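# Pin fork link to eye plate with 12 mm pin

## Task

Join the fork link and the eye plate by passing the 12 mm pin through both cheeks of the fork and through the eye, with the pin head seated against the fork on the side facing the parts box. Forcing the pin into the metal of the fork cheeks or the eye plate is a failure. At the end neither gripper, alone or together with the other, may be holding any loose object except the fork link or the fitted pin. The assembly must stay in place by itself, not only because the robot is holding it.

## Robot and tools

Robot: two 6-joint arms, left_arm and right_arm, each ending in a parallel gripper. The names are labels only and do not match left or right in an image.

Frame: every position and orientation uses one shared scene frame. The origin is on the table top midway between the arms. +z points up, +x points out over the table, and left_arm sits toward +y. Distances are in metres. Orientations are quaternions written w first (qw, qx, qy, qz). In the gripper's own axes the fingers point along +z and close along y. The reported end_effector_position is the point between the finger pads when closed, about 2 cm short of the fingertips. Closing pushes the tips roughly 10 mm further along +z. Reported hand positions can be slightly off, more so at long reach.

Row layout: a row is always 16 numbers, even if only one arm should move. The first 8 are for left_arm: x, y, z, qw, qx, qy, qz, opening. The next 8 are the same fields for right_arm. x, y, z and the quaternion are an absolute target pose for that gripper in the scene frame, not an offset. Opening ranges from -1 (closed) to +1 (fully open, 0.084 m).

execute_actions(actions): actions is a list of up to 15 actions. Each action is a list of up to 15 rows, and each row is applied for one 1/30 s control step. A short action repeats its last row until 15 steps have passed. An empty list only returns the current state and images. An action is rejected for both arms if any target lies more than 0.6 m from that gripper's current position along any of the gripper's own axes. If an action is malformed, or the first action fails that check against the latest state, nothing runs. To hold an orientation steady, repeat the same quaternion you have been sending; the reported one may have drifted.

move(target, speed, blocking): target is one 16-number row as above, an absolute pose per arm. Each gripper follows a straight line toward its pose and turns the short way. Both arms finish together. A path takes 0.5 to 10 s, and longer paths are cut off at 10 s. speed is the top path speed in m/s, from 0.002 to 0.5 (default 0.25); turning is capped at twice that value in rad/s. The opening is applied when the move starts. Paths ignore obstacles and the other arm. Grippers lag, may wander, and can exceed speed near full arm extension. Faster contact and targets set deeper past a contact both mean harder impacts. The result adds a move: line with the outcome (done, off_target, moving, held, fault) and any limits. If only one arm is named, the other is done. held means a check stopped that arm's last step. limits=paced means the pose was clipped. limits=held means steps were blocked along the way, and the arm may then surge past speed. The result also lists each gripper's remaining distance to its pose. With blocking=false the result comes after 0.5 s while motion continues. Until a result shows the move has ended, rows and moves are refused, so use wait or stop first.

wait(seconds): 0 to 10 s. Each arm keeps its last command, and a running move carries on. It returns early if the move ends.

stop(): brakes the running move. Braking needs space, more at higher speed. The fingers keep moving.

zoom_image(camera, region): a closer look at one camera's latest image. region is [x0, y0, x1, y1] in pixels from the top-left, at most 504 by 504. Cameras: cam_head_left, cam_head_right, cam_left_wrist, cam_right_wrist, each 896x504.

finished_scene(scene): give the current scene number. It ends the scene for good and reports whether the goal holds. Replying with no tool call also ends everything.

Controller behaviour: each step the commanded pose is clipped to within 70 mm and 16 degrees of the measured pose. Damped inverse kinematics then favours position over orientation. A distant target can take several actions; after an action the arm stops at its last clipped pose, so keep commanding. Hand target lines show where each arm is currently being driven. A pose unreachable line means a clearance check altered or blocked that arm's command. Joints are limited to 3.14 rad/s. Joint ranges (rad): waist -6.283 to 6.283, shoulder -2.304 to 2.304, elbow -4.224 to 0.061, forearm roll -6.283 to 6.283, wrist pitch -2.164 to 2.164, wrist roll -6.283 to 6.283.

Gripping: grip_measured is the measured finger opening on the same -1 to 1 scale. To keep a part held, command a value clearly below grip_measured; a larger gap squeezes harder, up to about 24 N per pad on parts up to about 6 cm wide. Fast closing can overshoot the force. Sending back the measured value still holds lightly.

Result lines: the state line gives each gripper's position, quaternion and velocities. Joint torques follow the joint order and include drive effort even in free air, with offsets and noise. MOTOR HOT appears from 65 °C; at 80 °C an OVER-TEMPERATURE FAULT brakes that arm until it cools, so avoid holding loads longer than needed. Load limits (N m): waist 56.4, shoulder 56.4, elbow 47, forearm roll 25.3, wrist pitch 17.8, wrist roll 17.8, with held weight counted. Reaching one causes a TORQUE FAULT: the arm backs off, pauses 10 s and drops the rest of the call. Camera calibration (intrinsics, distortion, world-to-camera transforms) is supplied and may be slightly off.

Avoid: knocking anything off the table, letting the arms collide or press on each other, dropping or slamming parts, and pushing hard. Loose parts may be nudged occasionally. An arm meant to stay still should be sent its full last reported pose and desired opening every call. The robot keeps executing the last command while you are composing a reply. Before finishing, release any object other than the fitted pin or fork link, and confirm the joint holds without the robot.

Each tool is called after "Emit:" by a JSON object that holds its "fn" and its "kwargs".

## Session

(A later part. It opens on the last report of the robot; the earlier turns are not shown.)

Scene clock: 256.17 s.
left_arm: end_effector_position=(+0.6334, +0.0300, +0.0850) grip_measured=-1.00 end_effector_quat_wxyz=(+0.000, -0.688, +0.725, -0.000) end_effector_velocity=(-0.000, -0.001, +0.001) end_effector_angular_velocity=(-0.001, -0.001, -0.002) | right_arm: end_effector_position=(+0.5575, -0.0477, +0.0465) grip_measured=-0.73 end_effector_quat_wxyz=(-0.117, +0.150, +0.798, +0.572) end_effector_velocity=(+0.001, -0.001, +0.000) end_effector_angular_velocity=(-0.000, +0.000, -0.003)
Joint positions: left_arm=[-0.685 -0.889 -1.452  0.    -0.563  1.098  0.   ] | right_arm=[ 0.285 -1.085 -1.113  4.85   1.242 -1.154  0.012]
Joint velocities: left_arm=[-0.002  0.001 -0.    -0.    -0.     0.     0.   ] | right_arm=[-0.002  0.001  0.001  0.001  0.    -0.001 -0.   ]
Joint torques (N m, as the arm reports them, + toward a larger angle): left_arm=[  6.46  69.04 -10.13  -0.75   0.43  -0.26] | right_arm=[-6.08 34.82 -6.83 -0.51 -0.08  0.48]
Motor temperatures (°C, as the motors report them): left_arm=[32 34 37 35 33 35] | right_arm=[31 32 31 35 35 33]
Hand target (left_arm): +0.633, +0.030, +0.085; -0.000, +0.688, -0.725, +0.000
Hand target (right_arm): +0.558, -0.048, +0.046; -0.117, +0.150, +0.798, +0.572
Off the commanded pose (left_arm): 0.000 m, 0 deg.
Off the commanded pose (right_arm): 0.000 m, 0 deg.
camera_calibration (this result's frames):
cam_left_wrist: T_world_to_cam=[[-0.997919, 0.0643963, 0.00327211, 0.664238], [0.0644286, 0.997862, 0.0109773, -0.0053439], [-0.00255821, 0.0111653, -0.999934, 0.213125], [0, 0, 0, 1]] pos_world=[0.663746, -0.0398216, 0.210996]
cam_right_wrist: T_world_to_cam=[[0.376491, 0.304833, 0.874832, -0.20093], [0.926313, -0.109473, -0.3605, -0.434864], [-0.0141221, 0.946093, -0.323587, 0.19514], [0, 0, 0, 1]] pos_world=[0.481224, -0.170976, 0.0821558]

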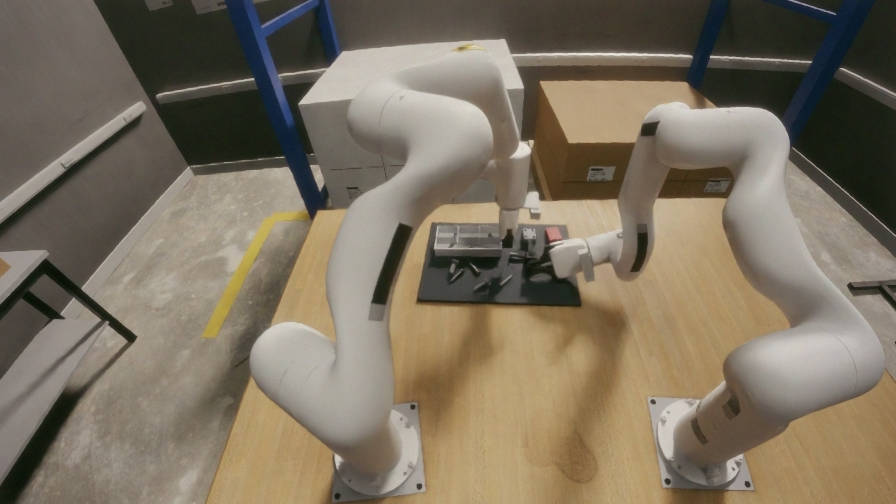

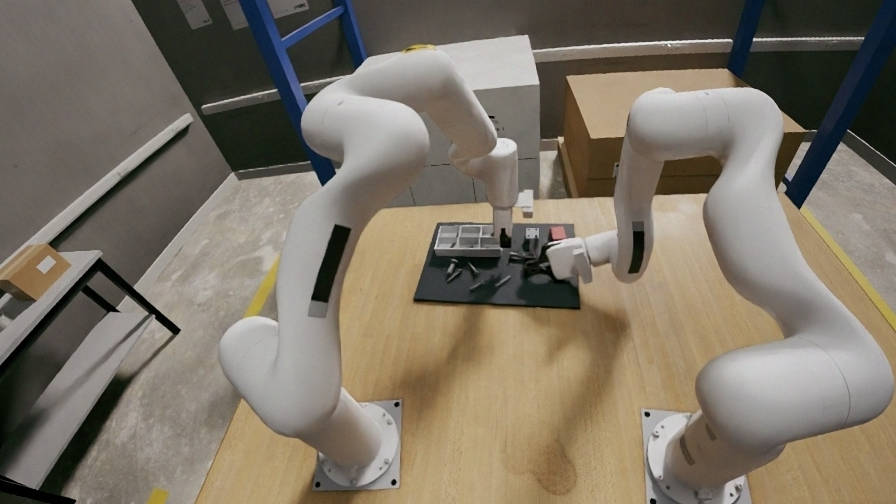

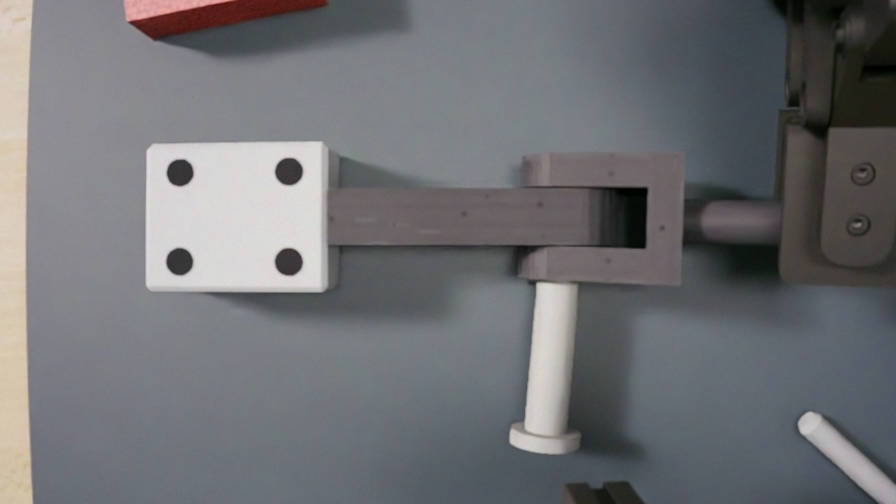

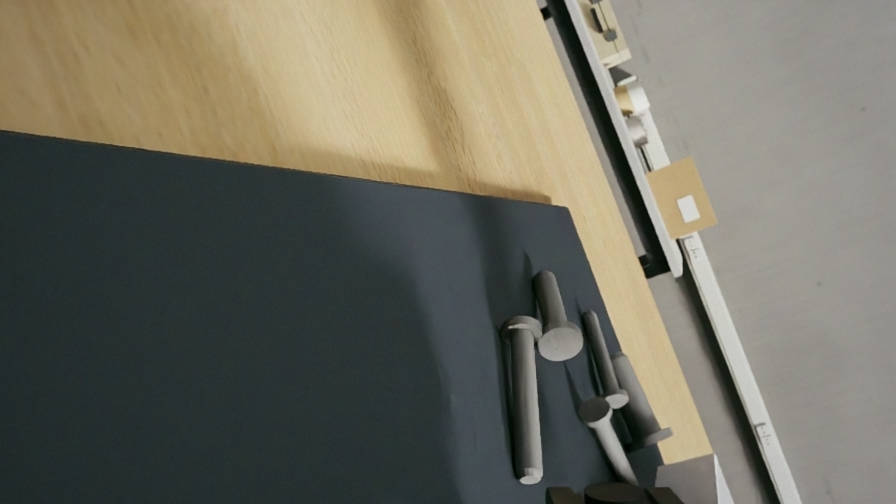

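Emit:
{"fn": "move", "kwargs": {"target": [0.637,-0.004,0.07,0,0.688,-0.725,0,-0.4,0.5575,-0.0477,0.0465,-0.1168,0.150,0.7978,0.5715,-1], "speed": 0.05}}

Emit:
{"fn": "move", "kwargs": {"target": [0.637,-0.004,0.036,0,0.688,-0.725,0,-0.4,0.5575,-0.0477,0.0465,-0.1168,0.150,0.7978,0.5715,-1], "speed": 0.03}}

Emit:
{"fn": "move", "kwargs": {"target": [0.637,-0.004,0.036,0,0.688,-0.725,0,-1,0.5575,-0.0477,0.0465,-0.1168,0.150,0.7978,0.5715,-1]}}

Emit:
{"fn": "move", "kwargs": {"target": [0.635,-0.016,0.0385,0,0.688,-0.725,0,-1,0.5575,-0.0477,0.0465,-0.1168,0.150,0.7978,0.5715,-1], "speed": 0.004}}

Scene clock: 259.50 s.
left_arm: end_effector_position=(+0.6371, -0.0038, +0.0702) grip_measured=-0.42 end_effector_quat_wxyz=(-0.000, -0.688, +0.725, -0.000) end_effector_velocity=(+0.001, -0.001, -0.001) end_effector_angular_velocity=(-0.000, +0.001, +0.002) | right_arm: end_effector_position=(+0.5575, -0.0477, +0.0465) grip_measured=-0.73 end_effector_quat_wxyz=(-0.117, +0.150, +0.798, +0.572) end_effector_velocity=(+0.001, -0.000, -0.000) end_effector_angular_velocity=(+0.000, +0.000, -0.003)
Joint positions: left_arm=[-0.725 -0.957 -1.537 -0.    -0.58   1.058  0.026] | right_arm=[ 0.285 -1.085 -1.113  4.85   1.242 -1.154  0.012]
Joint velocities: left_arm=[-0.001 -0.004 -0.006 -0.001 -0.002 -0.003 -0.   ] | right_arm=[-0.001 -0.    -0.     0.002  0.     0.     0.   ]
Joint torques (N m, as the arm reports them, + toward a larger angle): left_arm=[  6.21  73.34 -10.92  -0.67   0.33  -0.19] | right_arm=[ 0.27 37.11 -7.58  0.94  0.14  0.53]
Motor temperatures (°C, as the motors report them): left_arm=[32 34 37 35 33 35] | right_arm=[31 32 31 35 35 33]
Hand target (left_arm): +0.637, -0.004, +0.070; +0.000, +0.688, -0.725, -0.000
Hand target (right_arm): +0.558, -0.048, +0.046; -0.117, +0.150, +0.798, +0.572
Off the commanded pose (left_arm): 0.000 m, 0 deg.
Off the commanded pose (right_arm): 0.000 m, 0 deg.
move: done
camera_calibration (this result's frames):
cam_left_wrist: T_world_to_cam=[[-0.997919, 0.0643988, 0.00334849, 0.670224], [0.0644317, 0.997863, 0.0108662, 0.0283301], [-0.00264157, 0.0110594, -0.999935, 0.198776], [0, 0, 0, 1]] pos_world=[0.667528, -0.0736295, 0.196211]
cam_right_wrist: T_world_to_cam=[[0.376491, 0.304833, 0.874832, -0.20093], [0.926313, -0.109473, -0.3605, -0.434864], [-0.0141214, 0.946093, -0.323586, 0.19514], [0, 0, 0, 1]] pos_world=[0.481224, -0.170976, 0.0821559]

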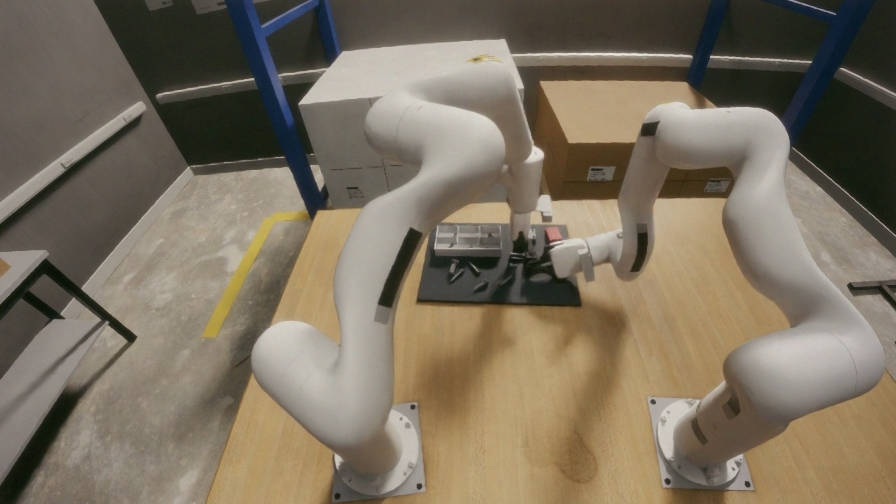

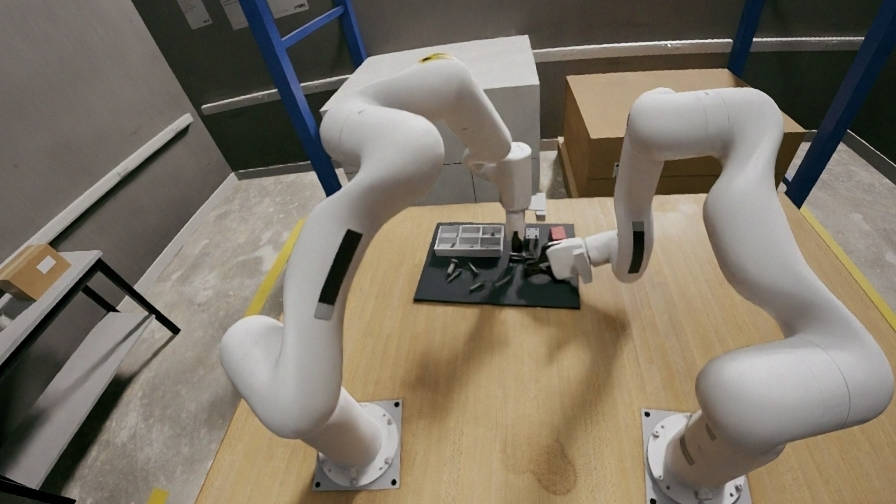

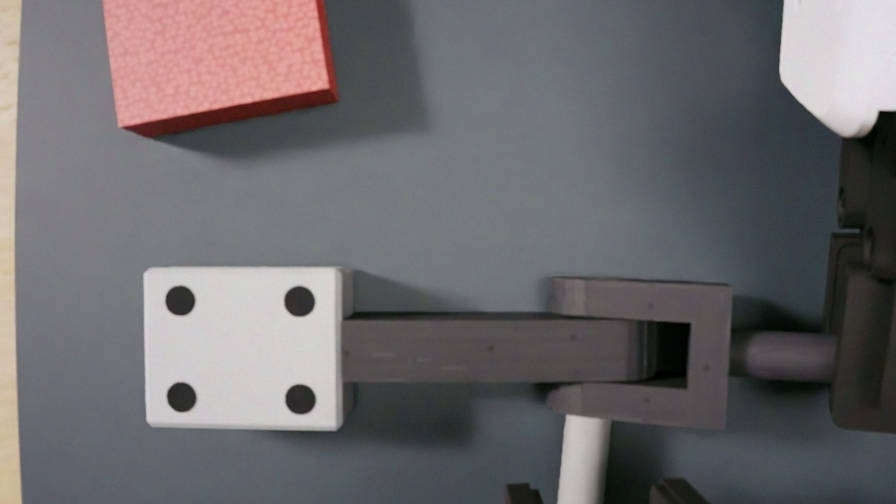

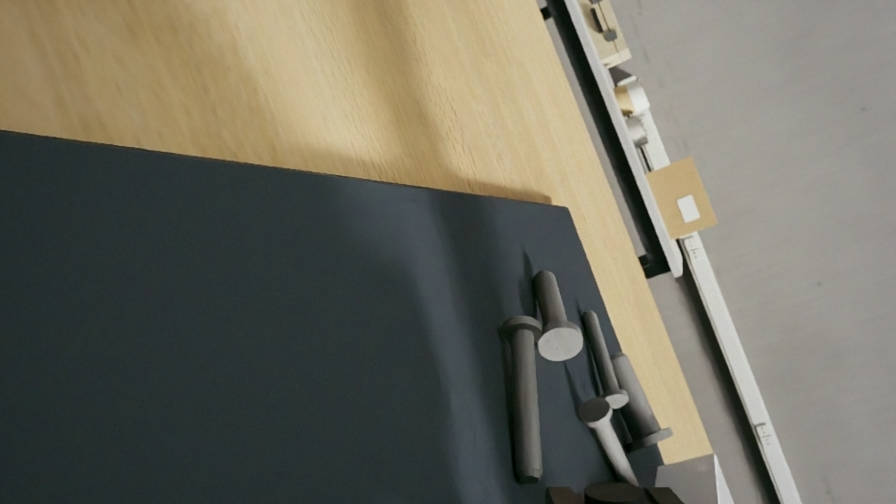

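Scene clock: 260.97 s.
left_arm: end_effector_position=(+0.6371, -0.0040, +0.0362) grip_measured=-0.42 end_effector_quat_wxyz=(+0.000, -0.688, +0.725, -0.000) end_effector_velocity=(+0.001, +0.000, -0.001) end_effector_angular_velocity=(-0.001, -0.002, -0.000) | right_arm: end_effector_position=(+0.5575, -0.0477, +0.0465) grip_measured=-0.73 end_effector_quat_wxyz=(-0.117, +0.150, +0.798, +0.572) end_effector_velocity=(-0.000, +0.001, -0.000) end_effector_angular_velocity=(-0.000, +0.000, +0.000)
Joint positions: left_arm=[-0.725 -1.014 -1.551  0.    -0.537  1.057  0.026] | right_arm=[ 0.285 -1.085 -1.113  4.85   1.242 -1.154  0.012]
Joint velocities: left_arm=[ 0.001 -0.002 -0.001  0.001  0.003  0.    -0.   ] | right_arm=[ 0.001 -0.001 -0.001  0.001  0.    -0.     0.   ]
Joint torques (N m, as the arm reports them, + toward a larger angle): left_arm=[ 6.69 73.   -9.9  -0.23  0.42 -0.3 ] | right_arm=[-1.58 34.   -6.8  -0.06 -0.13  0.32]
Motor temperatures (°C, as the motors report them): left_arm=[32 34 37 35 33 35] | right_arm=[31 32 31 35 35 33]
Hand target (left_arm): +0.637, -0.004, +0.036; -0.000, +0.688, -0.725, -0.000
Hand target (right_arm): +0.557, -0.048, +0.047; -0.117, +0.150, +0.798, +0.572
Off the commanded pose (left_arm): 0.000 m, 0 deg.
Off the commanded pose (right_arm): 0.000 m, 0 deg.
move: done
camera_calibration (this result's frames):
cam_left_wrist: T_world_to_cam=[[-0.99792, 0.0643772, 0.00323291, 0.670311], [0.0644091, 0.997863, 0.0109762, 0.0289278], [-0.00251938, 0.0111616, -0.999935, 0.164769], [0, 0, 0, 1]] pos_world=[0.667469, -0.0738579, 0.162274]
cam_right_wrist: T_world_to_cam=[[0.376491, 0.304833, 0.874832, -0.20093], [0.926313, -0.109473, -0.3605, -0.434864], [-0.0141215, 0.946093, -0.323586, 0.19514], [0, 0, 0, 1]] pos_world=[0.481224, -0.170976, 0.082156]

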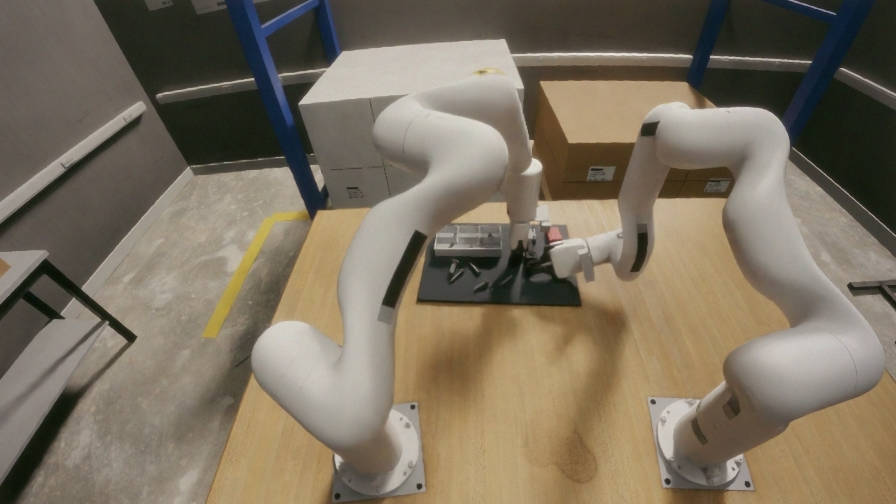

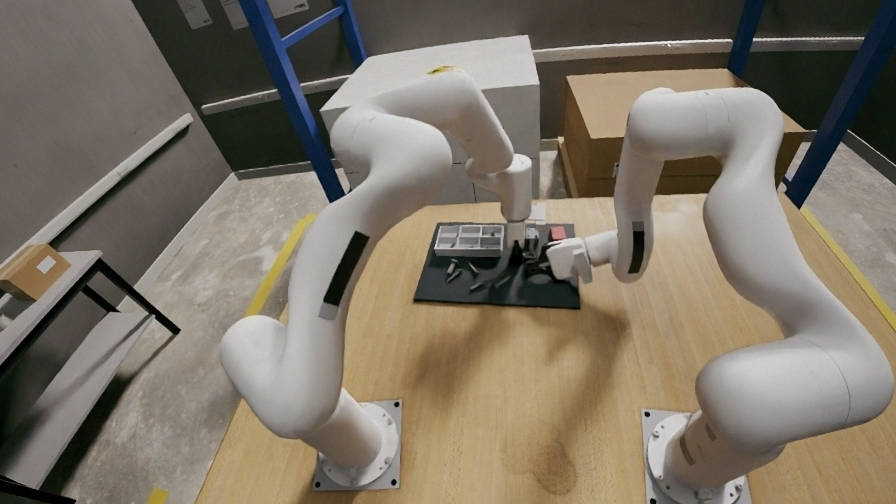

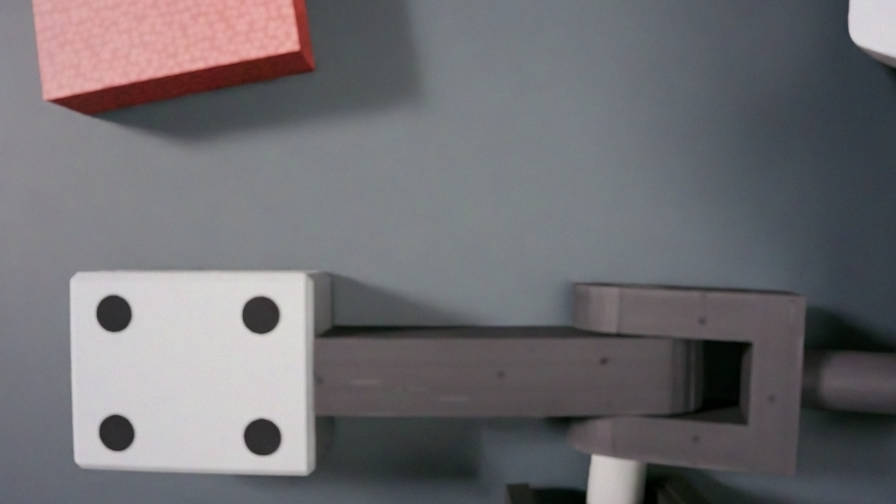

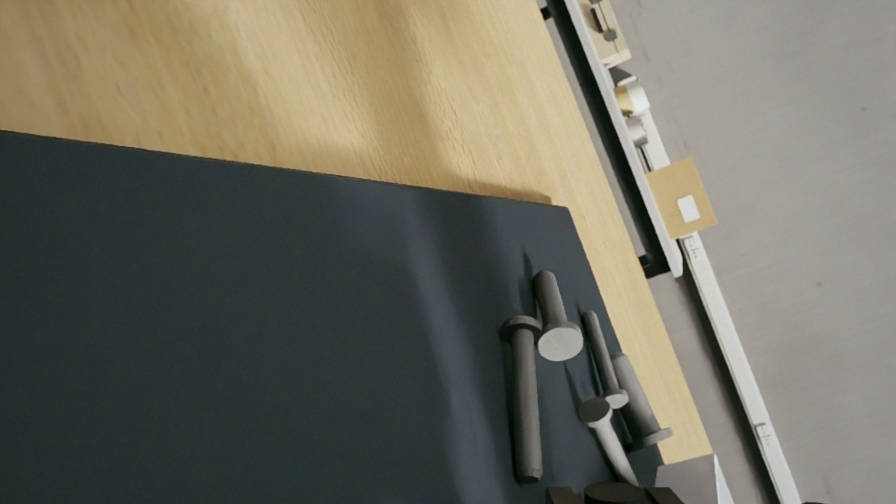

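Scene clock: 261.67 s.
left_arm: end_effector_position=(+0.6369, -0.0038, +0.0360) grip_measured=-0.74 end_effector_quat_wxyz=(-0.000, -0.688, +0.725, +0.000) end_effector_velocity=(-0.000, -0.001, +0.001) end_effector_angular_velocity=(-0.001, -0.000, -0.000) | right_arm: end_effector_position=(+0.5575, -0.0477, +0.0465) grip_measured=-0.73 end_effector_quat_wxyz=(-0.117, +0.150, +0.798, +0.572) end_effector_velocity=(-0.000, +0.001, +0.000) end_effector_angular_velocity=(+0.000, -0.002, +0.001)
Joint positions: left_arm=[-0.725 -1.014 -1.55   0.    -0.537  1.057  0.011] | right_arm=[ 0.285 -1.085 -1.113  4.85   1.242 -1.154  0.012]
Joint velocities: left_arm=[-0.001  0.001 -0.    -0.001 -0.    -0.     0.   ] | right_arm=[ 0.001  0.001  0.     0.001  0.    -0.001  0.   ]
Joint torques (N m, as the arm reports them, + toward a larger angle): left_arm=[  3.58  74.08 -12.06  -1.36   1.61  -0.36] | right_arm=[-2.53 33.81 -6.07  0.55 -0.13  0.36]
Motor temperatures (°C, as the motors report them): left_arm=[32 34 37 35 33 35] | right_arm=[31 32 31 35 35 33]
Hand target (left_arm): +0.637, -0.004, +0.036; -0.000, +0.688, -0.725, -0.000
Hand target (right_arm): +0.558, -0.048, +0.046; -0.117, +0.150, +0.798, +0.572
Off the commanded pose (left_arm): 0.000 m, 0 deg.
Off the commanded pose (right_arm): 0.000 m, 0 deg.
move: done
camera_calibration (this result's frames):
cam_left_wrist: T_world_to_cam=[[-0.997918, 0.0643863, 0.00387042, 0.67009], [0.0644262, 0.997859, 0.0112804, 0.028711], [-0.00313583, 0.0115063, -0.999929, 0.164916], [0, 0, 0, 1]] pos_world=[0.667362, -0.0736916, 0.161987]
cam_right_wrist: T_world_to_cam=[[0.376461, 0.304804, 0.874855, -0.200938], [0.926325, -0.109436, -0.360481, -0.434866], [-0.0141353, 0.946107, -0.323546, 0.195132], [0, 0, 0, 1]] pos_world=[0.481231, -0.170959, 0.082165]

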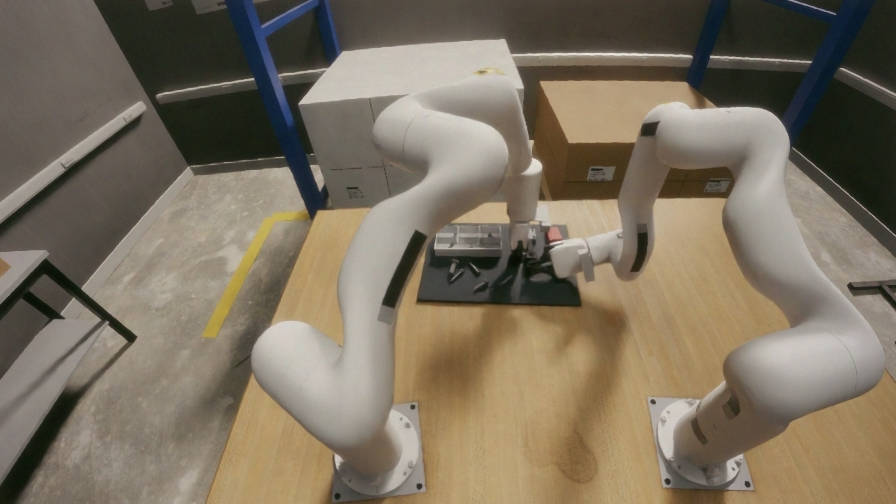

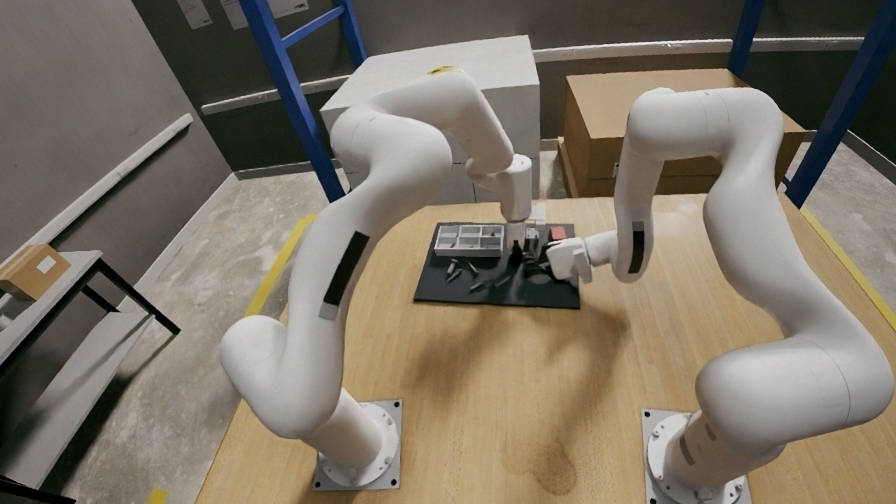

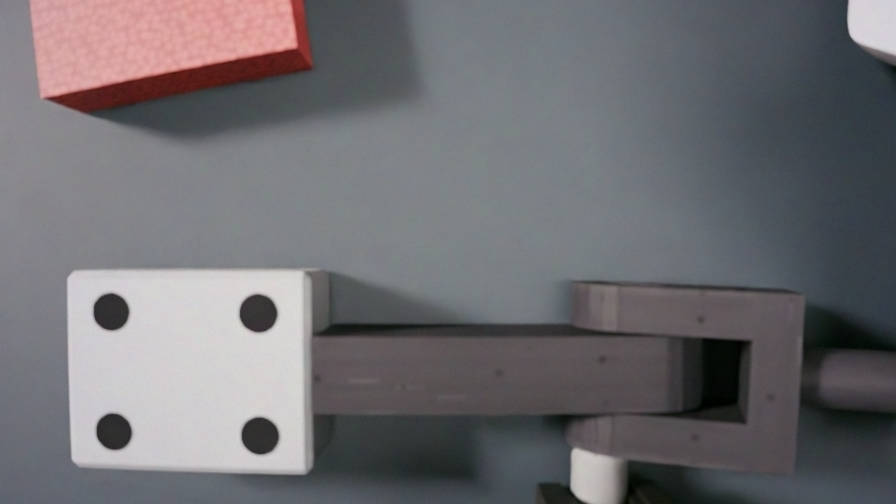

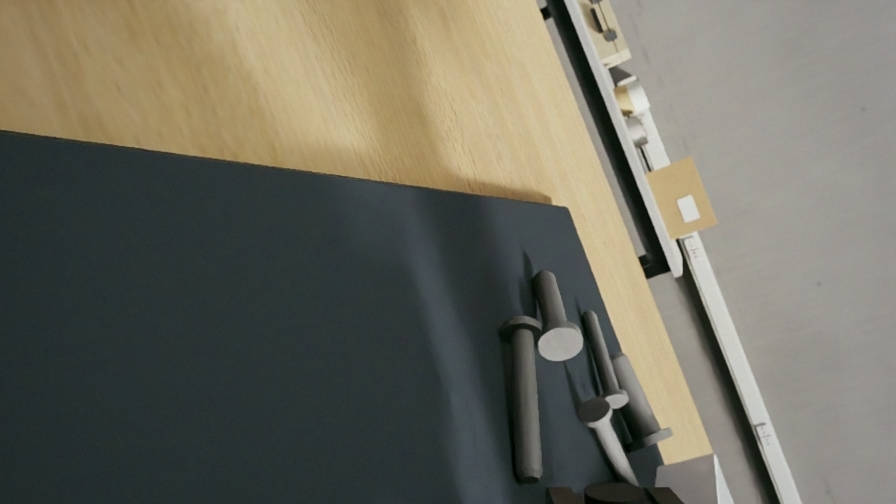

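Scene clock: 265.03 s.
left_arm: end_effector_position=(+0.6355, -0.0142, +0.0382) grip_measured=-0.74 end_effector_quat_wxyz=(-0.000, -0.689, +0.725, +0.001) end_effector_velocity=(+0.001, +0.000, +0.000) end_effector_angular_velocity=(+0.000, +0.000, +0.002) | right_arm: end_effector_position=(+0.5575, -0.0477, +0.0465) grip_measured=-0.73 end_effector_quat_wxyz=(-0.117, +0.150, +0.798, +0.572) end_effector_velocity=(-0.001, +0.000, -0.000) end_effector_angular_velocity=(-0.000, +0.001, +0.001)
Joint positions: left_arm=[-0.739 -1.02  -1.568  0.001 -0.55   1.041  0.011] | right_arm=[ 0.285 -1.085 -1.113  4.85   1.242 -1.154  0.012]
Joint velocities: left_arm=[ 0.001 -0.    -0.001  0.    -0.001 -0.001  0.   ] | right_arm=[ 0.001 -0.     0.    -0.     0.     0.    -0.   ]
Joint torques (N m, as the arm reports them, + toward a larger angle): left_arm=[-25.36  83.16 -16.33  -6.23   2.47  -0.2 ] | right_arm=[-0.98 35.02 -8.73 -0.54 -0.28  0.58]
Motor temperatures (°C, as the motors report them): left_arm=[32 34 37 35 33 35] | right_arm=[31 32 31 35 35 33]
Hand target (left_arm): +0.635, -0.016, +0.039; +0.000, +0.688, -0.725, -0.000
Hand target (right_arm): +0.557, -0.048, +0.047; -0.117, +0.150, +0.798, +0.572
Off the commanded pose (left_arm): 0.002 m, 0 deg.
Off the commanded pose (right_arm): 0.000 m, 0 deg.
move: done
camera_calibration (this result's frames):
cam_left_wrist: T_world_to_cam=[[-0.998021, 0.0626992, 0.00470177, 0.669368], [0.062752, 0.997956, 0.0120763, 0.0401467], [-0.00393499, 0.0123474, -0.999916, 0.167766], [0, 0, 0, 1]] pos_world=[0.666185, -0.0841049, 0.16412]
cam_right_wrist: T_world_to_cam=[[0.37653, 0.304866, 0.874804, -0.200923], [0.926297, -0.109523, -0.360525, -0.434862], [-0.0141007, 0.946077, -0.323635, 0.195148], [0, 0, 0, 1]] pos_world=[0.481217, -0.170997, 0.0821465]

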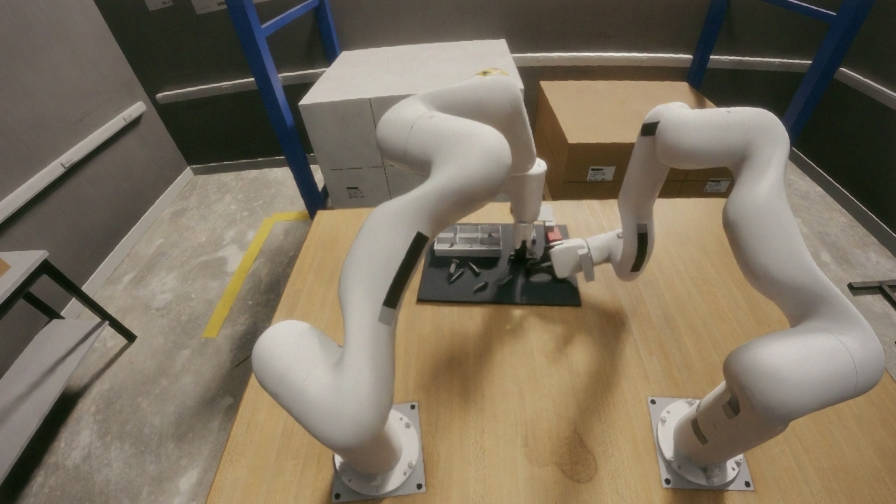

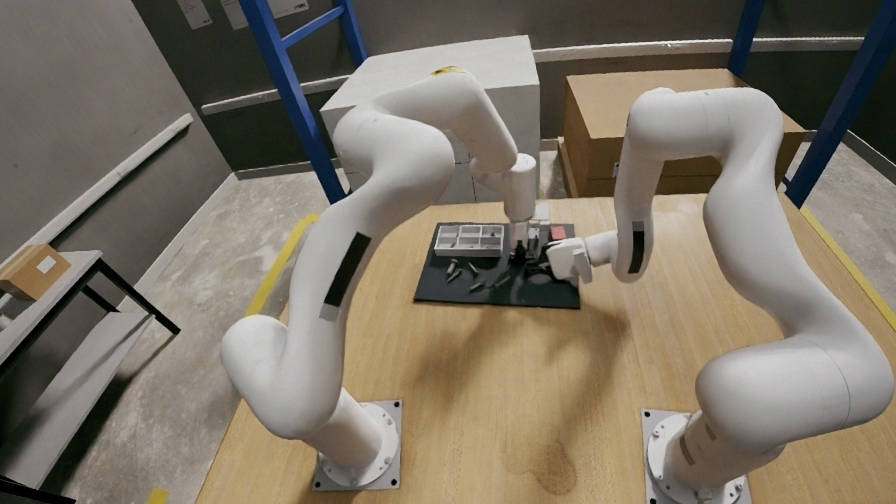

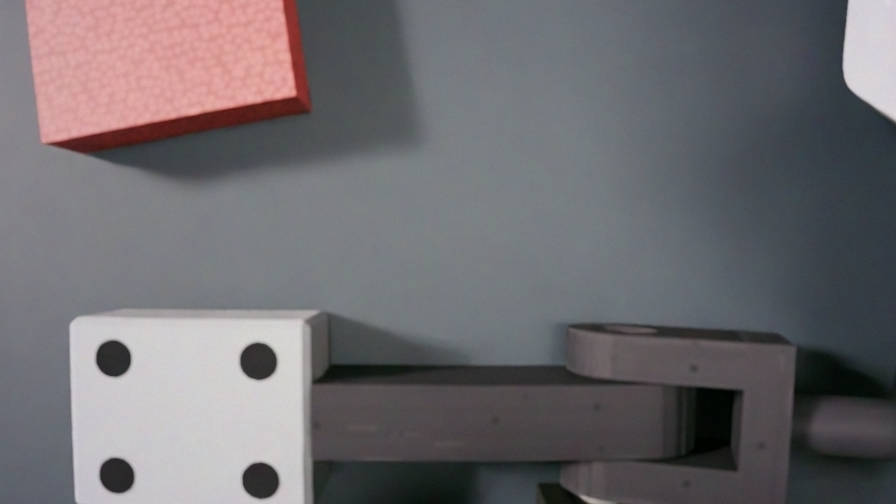

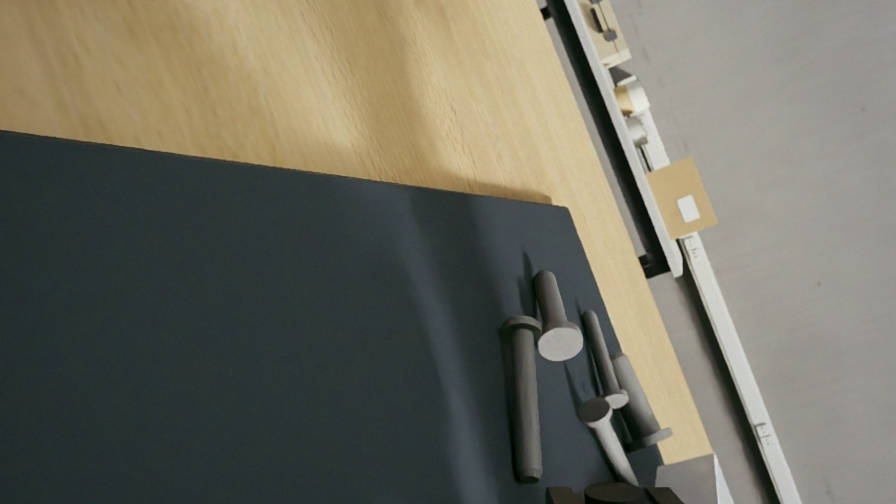

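Emit:
{"fn": "move", "kwargs": {"target": [0.6355,-0.012,0.0385,0,0.688,-0.725,0,-0.45,0.5575,-0.0477,0.0465,-0.1168,0.150,0.7978,0.5715,-1], "speed": 0.01}}

Emit:
{"fn": "move", "kwargs": {"target": [0.6335,0.03,0.085,0,0.688,-0.725,0,-0.45,0.5575,-0.0477,0.0465,-0.1168,0.150,0.7978,0.5715,-1], "speed": 0.05}}

Scene clock: 267.20 s.
left_arm: end_effector_position=(+0.6356, -0.0131, +0.0389) grip_measured=-0.47 end_effector_quat_wxyz=(+0.000, -0.688, +0.725, -0.001) end_effector_velocity=(-0.002, +0.001, -0.001) end_effector_angular_velocity=(+0.002, +0.003, -0.003) | right_arm: end_effector_position=(+0.5575, -0.0477, +0.0465) grip_measured=-0.73 end_effector_quat_wxyz=(-0.117, +0.150, +0.798, +0.572) end_effector_velocity=(+0.002, +0.000, +0.001) end_effector_angular_velocity=(+0.001, -0.003, -0.001)
Joint positions: left_arm=[-0.737 -1.016 -1.562 -0.001 -0.544  1.046  0.023] | right_arm=[ 0.285 -1.085 -1.113  4.85   1.242 -1.154  0.012]
Joint velocities: left_arm=[-0.     0.001  0.004  0.001 -0.001  0.002  0.   ] | right_arm=[-0.     0.    -0.002  0.001  0.     0.    -0.   ]
Joint torques (N m, as the arm reports them, + toward a larger angle): left_arm=[ -0.49  73.91 -10.68  -2.21   0.82  -0.36] | right_arm=[-0.77 33.21 -7.85  0.14  0.02  0.27]
Motor temperatures (°C, as the motors report them): left_arm=[32 34 37 35 33 35] | right_arm=[31 32 31 35 35 33]
Hand target (left_arm): +0.635, -0.012, +0.038; -0.000, +0.688, -0.725, +0.000
Hand target (right_arm): +0.558, -0.048, +0.046; -0.117, +0.150, +0.798, +0.572
Off the commanded pose (left_arm): 0.001 m, 0 deg.
Off the commanded pose (right_arm): 0.000 m, 0 deg.
move: done
camera_calibration (this result's frames):
cam_left_wrist: T_world_to_cam=[[-0.997911, 0.064578, 0.00189719, 0.669469], [0.0645934, 0.997864, 0.00970363, 0.0379753], [-0.00126649, 0.0098059, -0.999951, 0.166674], [0, 0, 0, 1]] pos_world=[0.665828, -0.0827616, 0.165027]
cam_right_wrist: T_world_to_cam=[[0.376479, 0.304952, 0.874796, -0.200886], [0.926317, -0.109458, -0.360494, -0.43486], [-0.0141804, 0.946057, -0.323691, 0.195124], [0, 0, 0, 1]] pos_world=[0.481214, -0.170937, 0.0821295]

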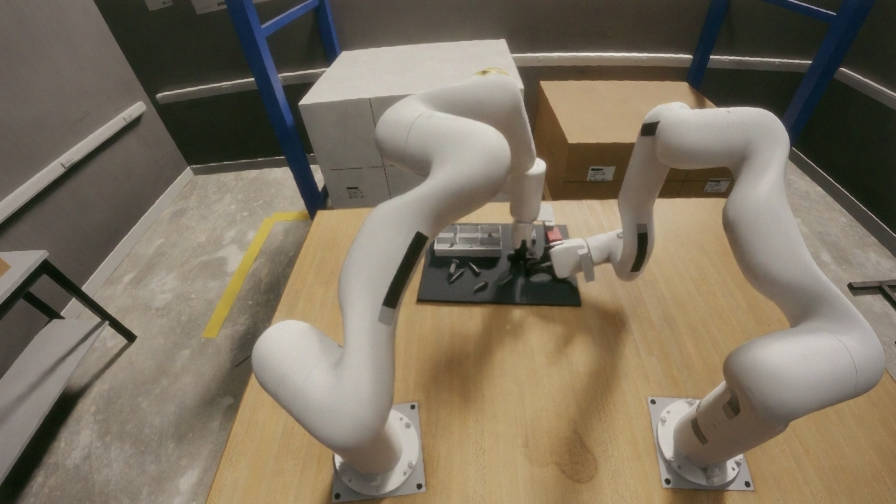

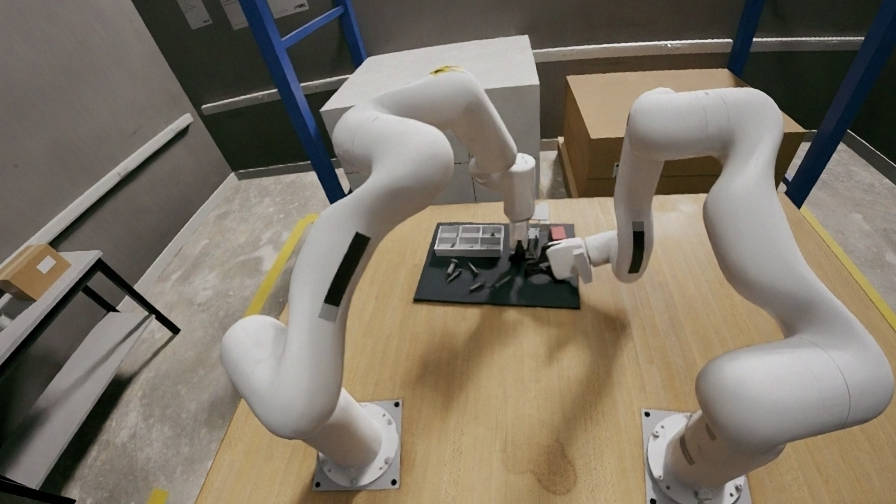

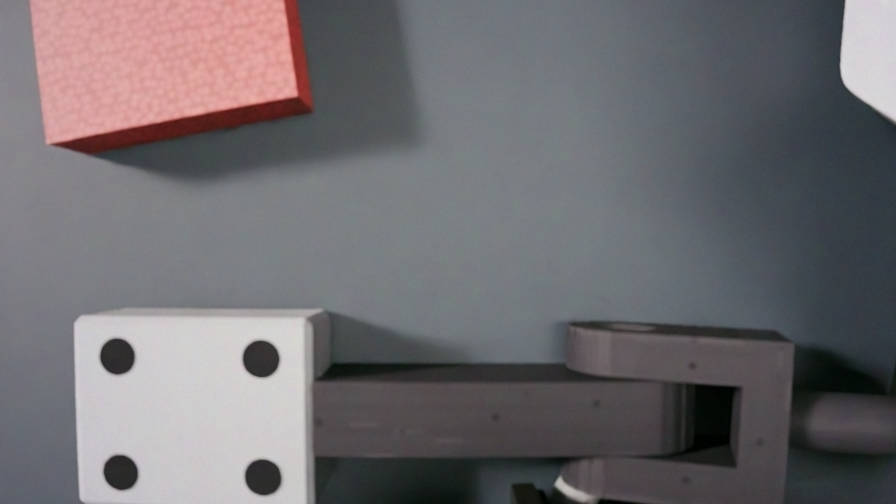

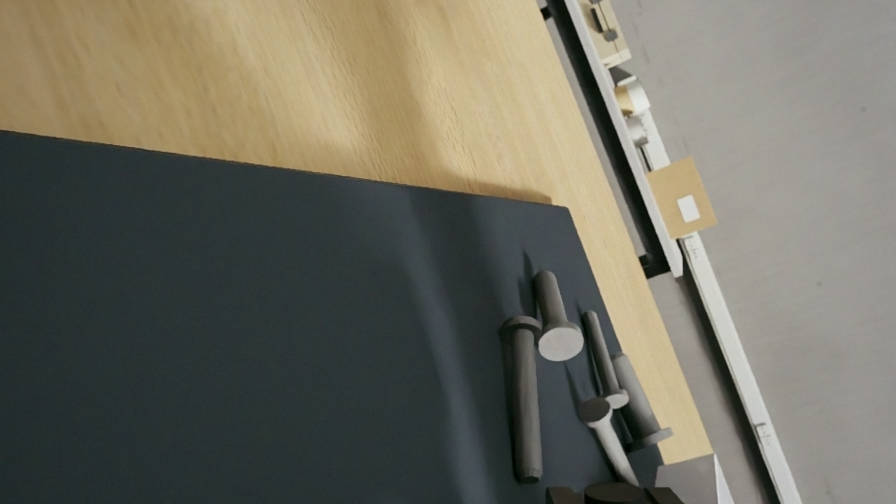

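Scene clock: 268.83 s.
left_arm: end_effector_position=(+0.6333, +0.0299, +0.0847) grip_measured=-0.47 end_effector_quat_wxyz=(-0.000, -0.688, +0.725, +0.000) end_effector_velocity=(-0.001, +0.002, +0.000) end_effector_angular_velocity=(+0.001, +0.001, -0.000) | right_arm: end_effector_position=(+0.5575, -0.0477, +0.0465) grip_measured=-0.73 end_effector_quat_wxyz=(-0.117, +0.150, +0.798, +0.572) end_effector_velocity=(+0.001, -0.000, +0.001) end_effector_angular_velocity=(+0.000, -0.001, -0.001)
Joint positions: left_arm=[-0.685 -0.889 -1.452  0.    -0.562  1.098  0.024] | right_arm=[ 0.285 -1.085 -1.113  4.85   1.242 -1.154  0.012]
Joint velocities: left_arm=[ 0.002  0.002  0.003 -0.    -0.     0.002 -0.   ] | right_arm=[-0.001  0.001 -0.001 -0.     0.     0.001 -0.   ]
Joint torques (N m, as the arm reports them, + toward a larger angle): left_arm=[  6.36  70.06 -10.58  -0.57   0.43  -0.25] | right_arm=[-4.52 36.46 -6.62  0.25 -0.13  0.39]
Motor temperatures (°C, as the motors report them): left_arm=[32 34 37 35 33 35] | right_arm=[31 32 31 35 35 33]
Hand target (left_arm): +0.633, +0.030, +0.085; -0.000, +0.688, -0.725, +0.000
Hand target (right_arm): +0.558, -0.048, +0.047; -0.117, +0.150, +0.798, +0.572
Off the commanded pose (left_arm): 0.000 m, 0 deg.
Off the commanded pose (right_arm): 0.000 m, 0 deg.
move: done
camera_calibration (this result's frames):
cam_left_wrist: T_world_to_cam=[[-0.997912, 0.0644929, 0.00342515, 0.664117], [0.0645269, 0.997856, 0.0109733, -0.00527822], [-0.0027101, 0.0111714, -0.999934, 0.212984], [0, 0, 0, 1]] pos_world=[0.663648, -0.0399433, 0.210753]
cam_right_wrist: T_world_to_cam=[[0.37649, 0.30483, 0.874834, -0.20093], [0.926313, -0.109461, -0.360503, -0.434859], [-0.0141318, 0.946095, -0.323579, 0.195141], [0, 0, 0, 1]] pos_world=[0.481221, -0.170973, 0.0821561]

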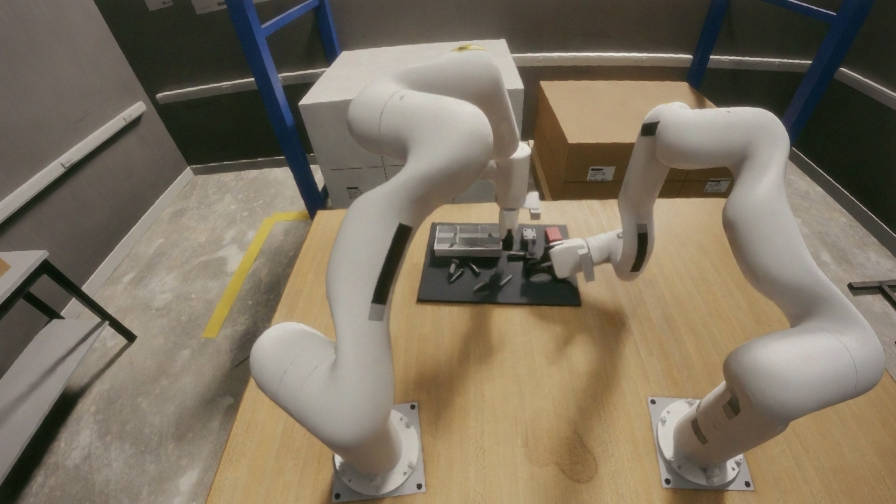

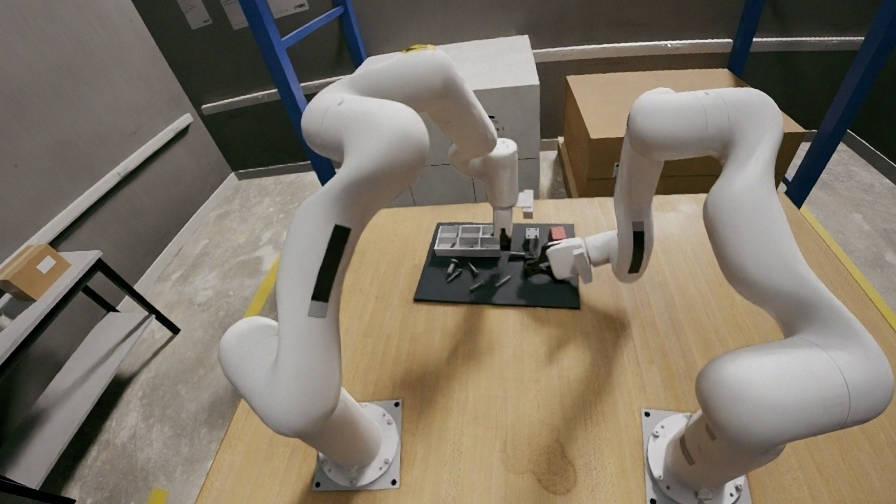

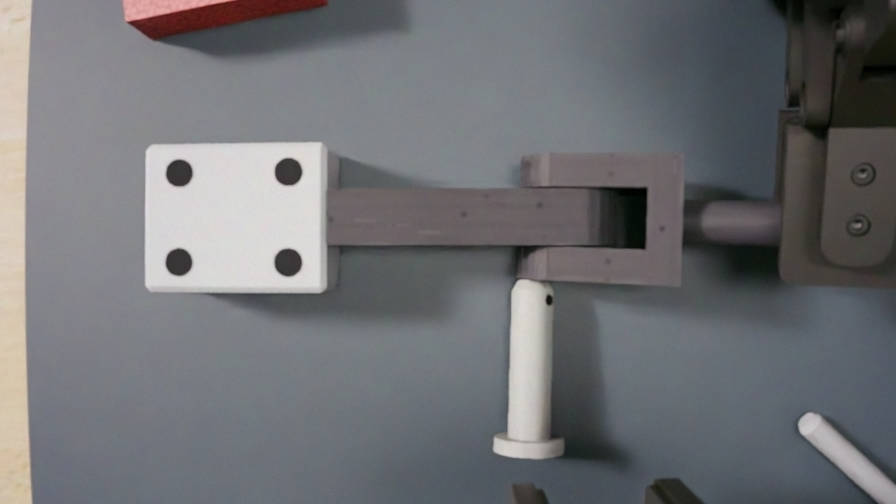

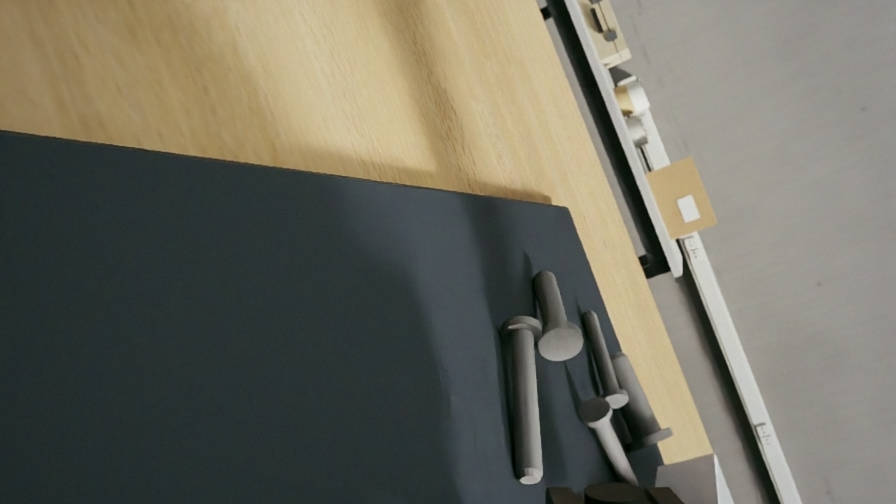

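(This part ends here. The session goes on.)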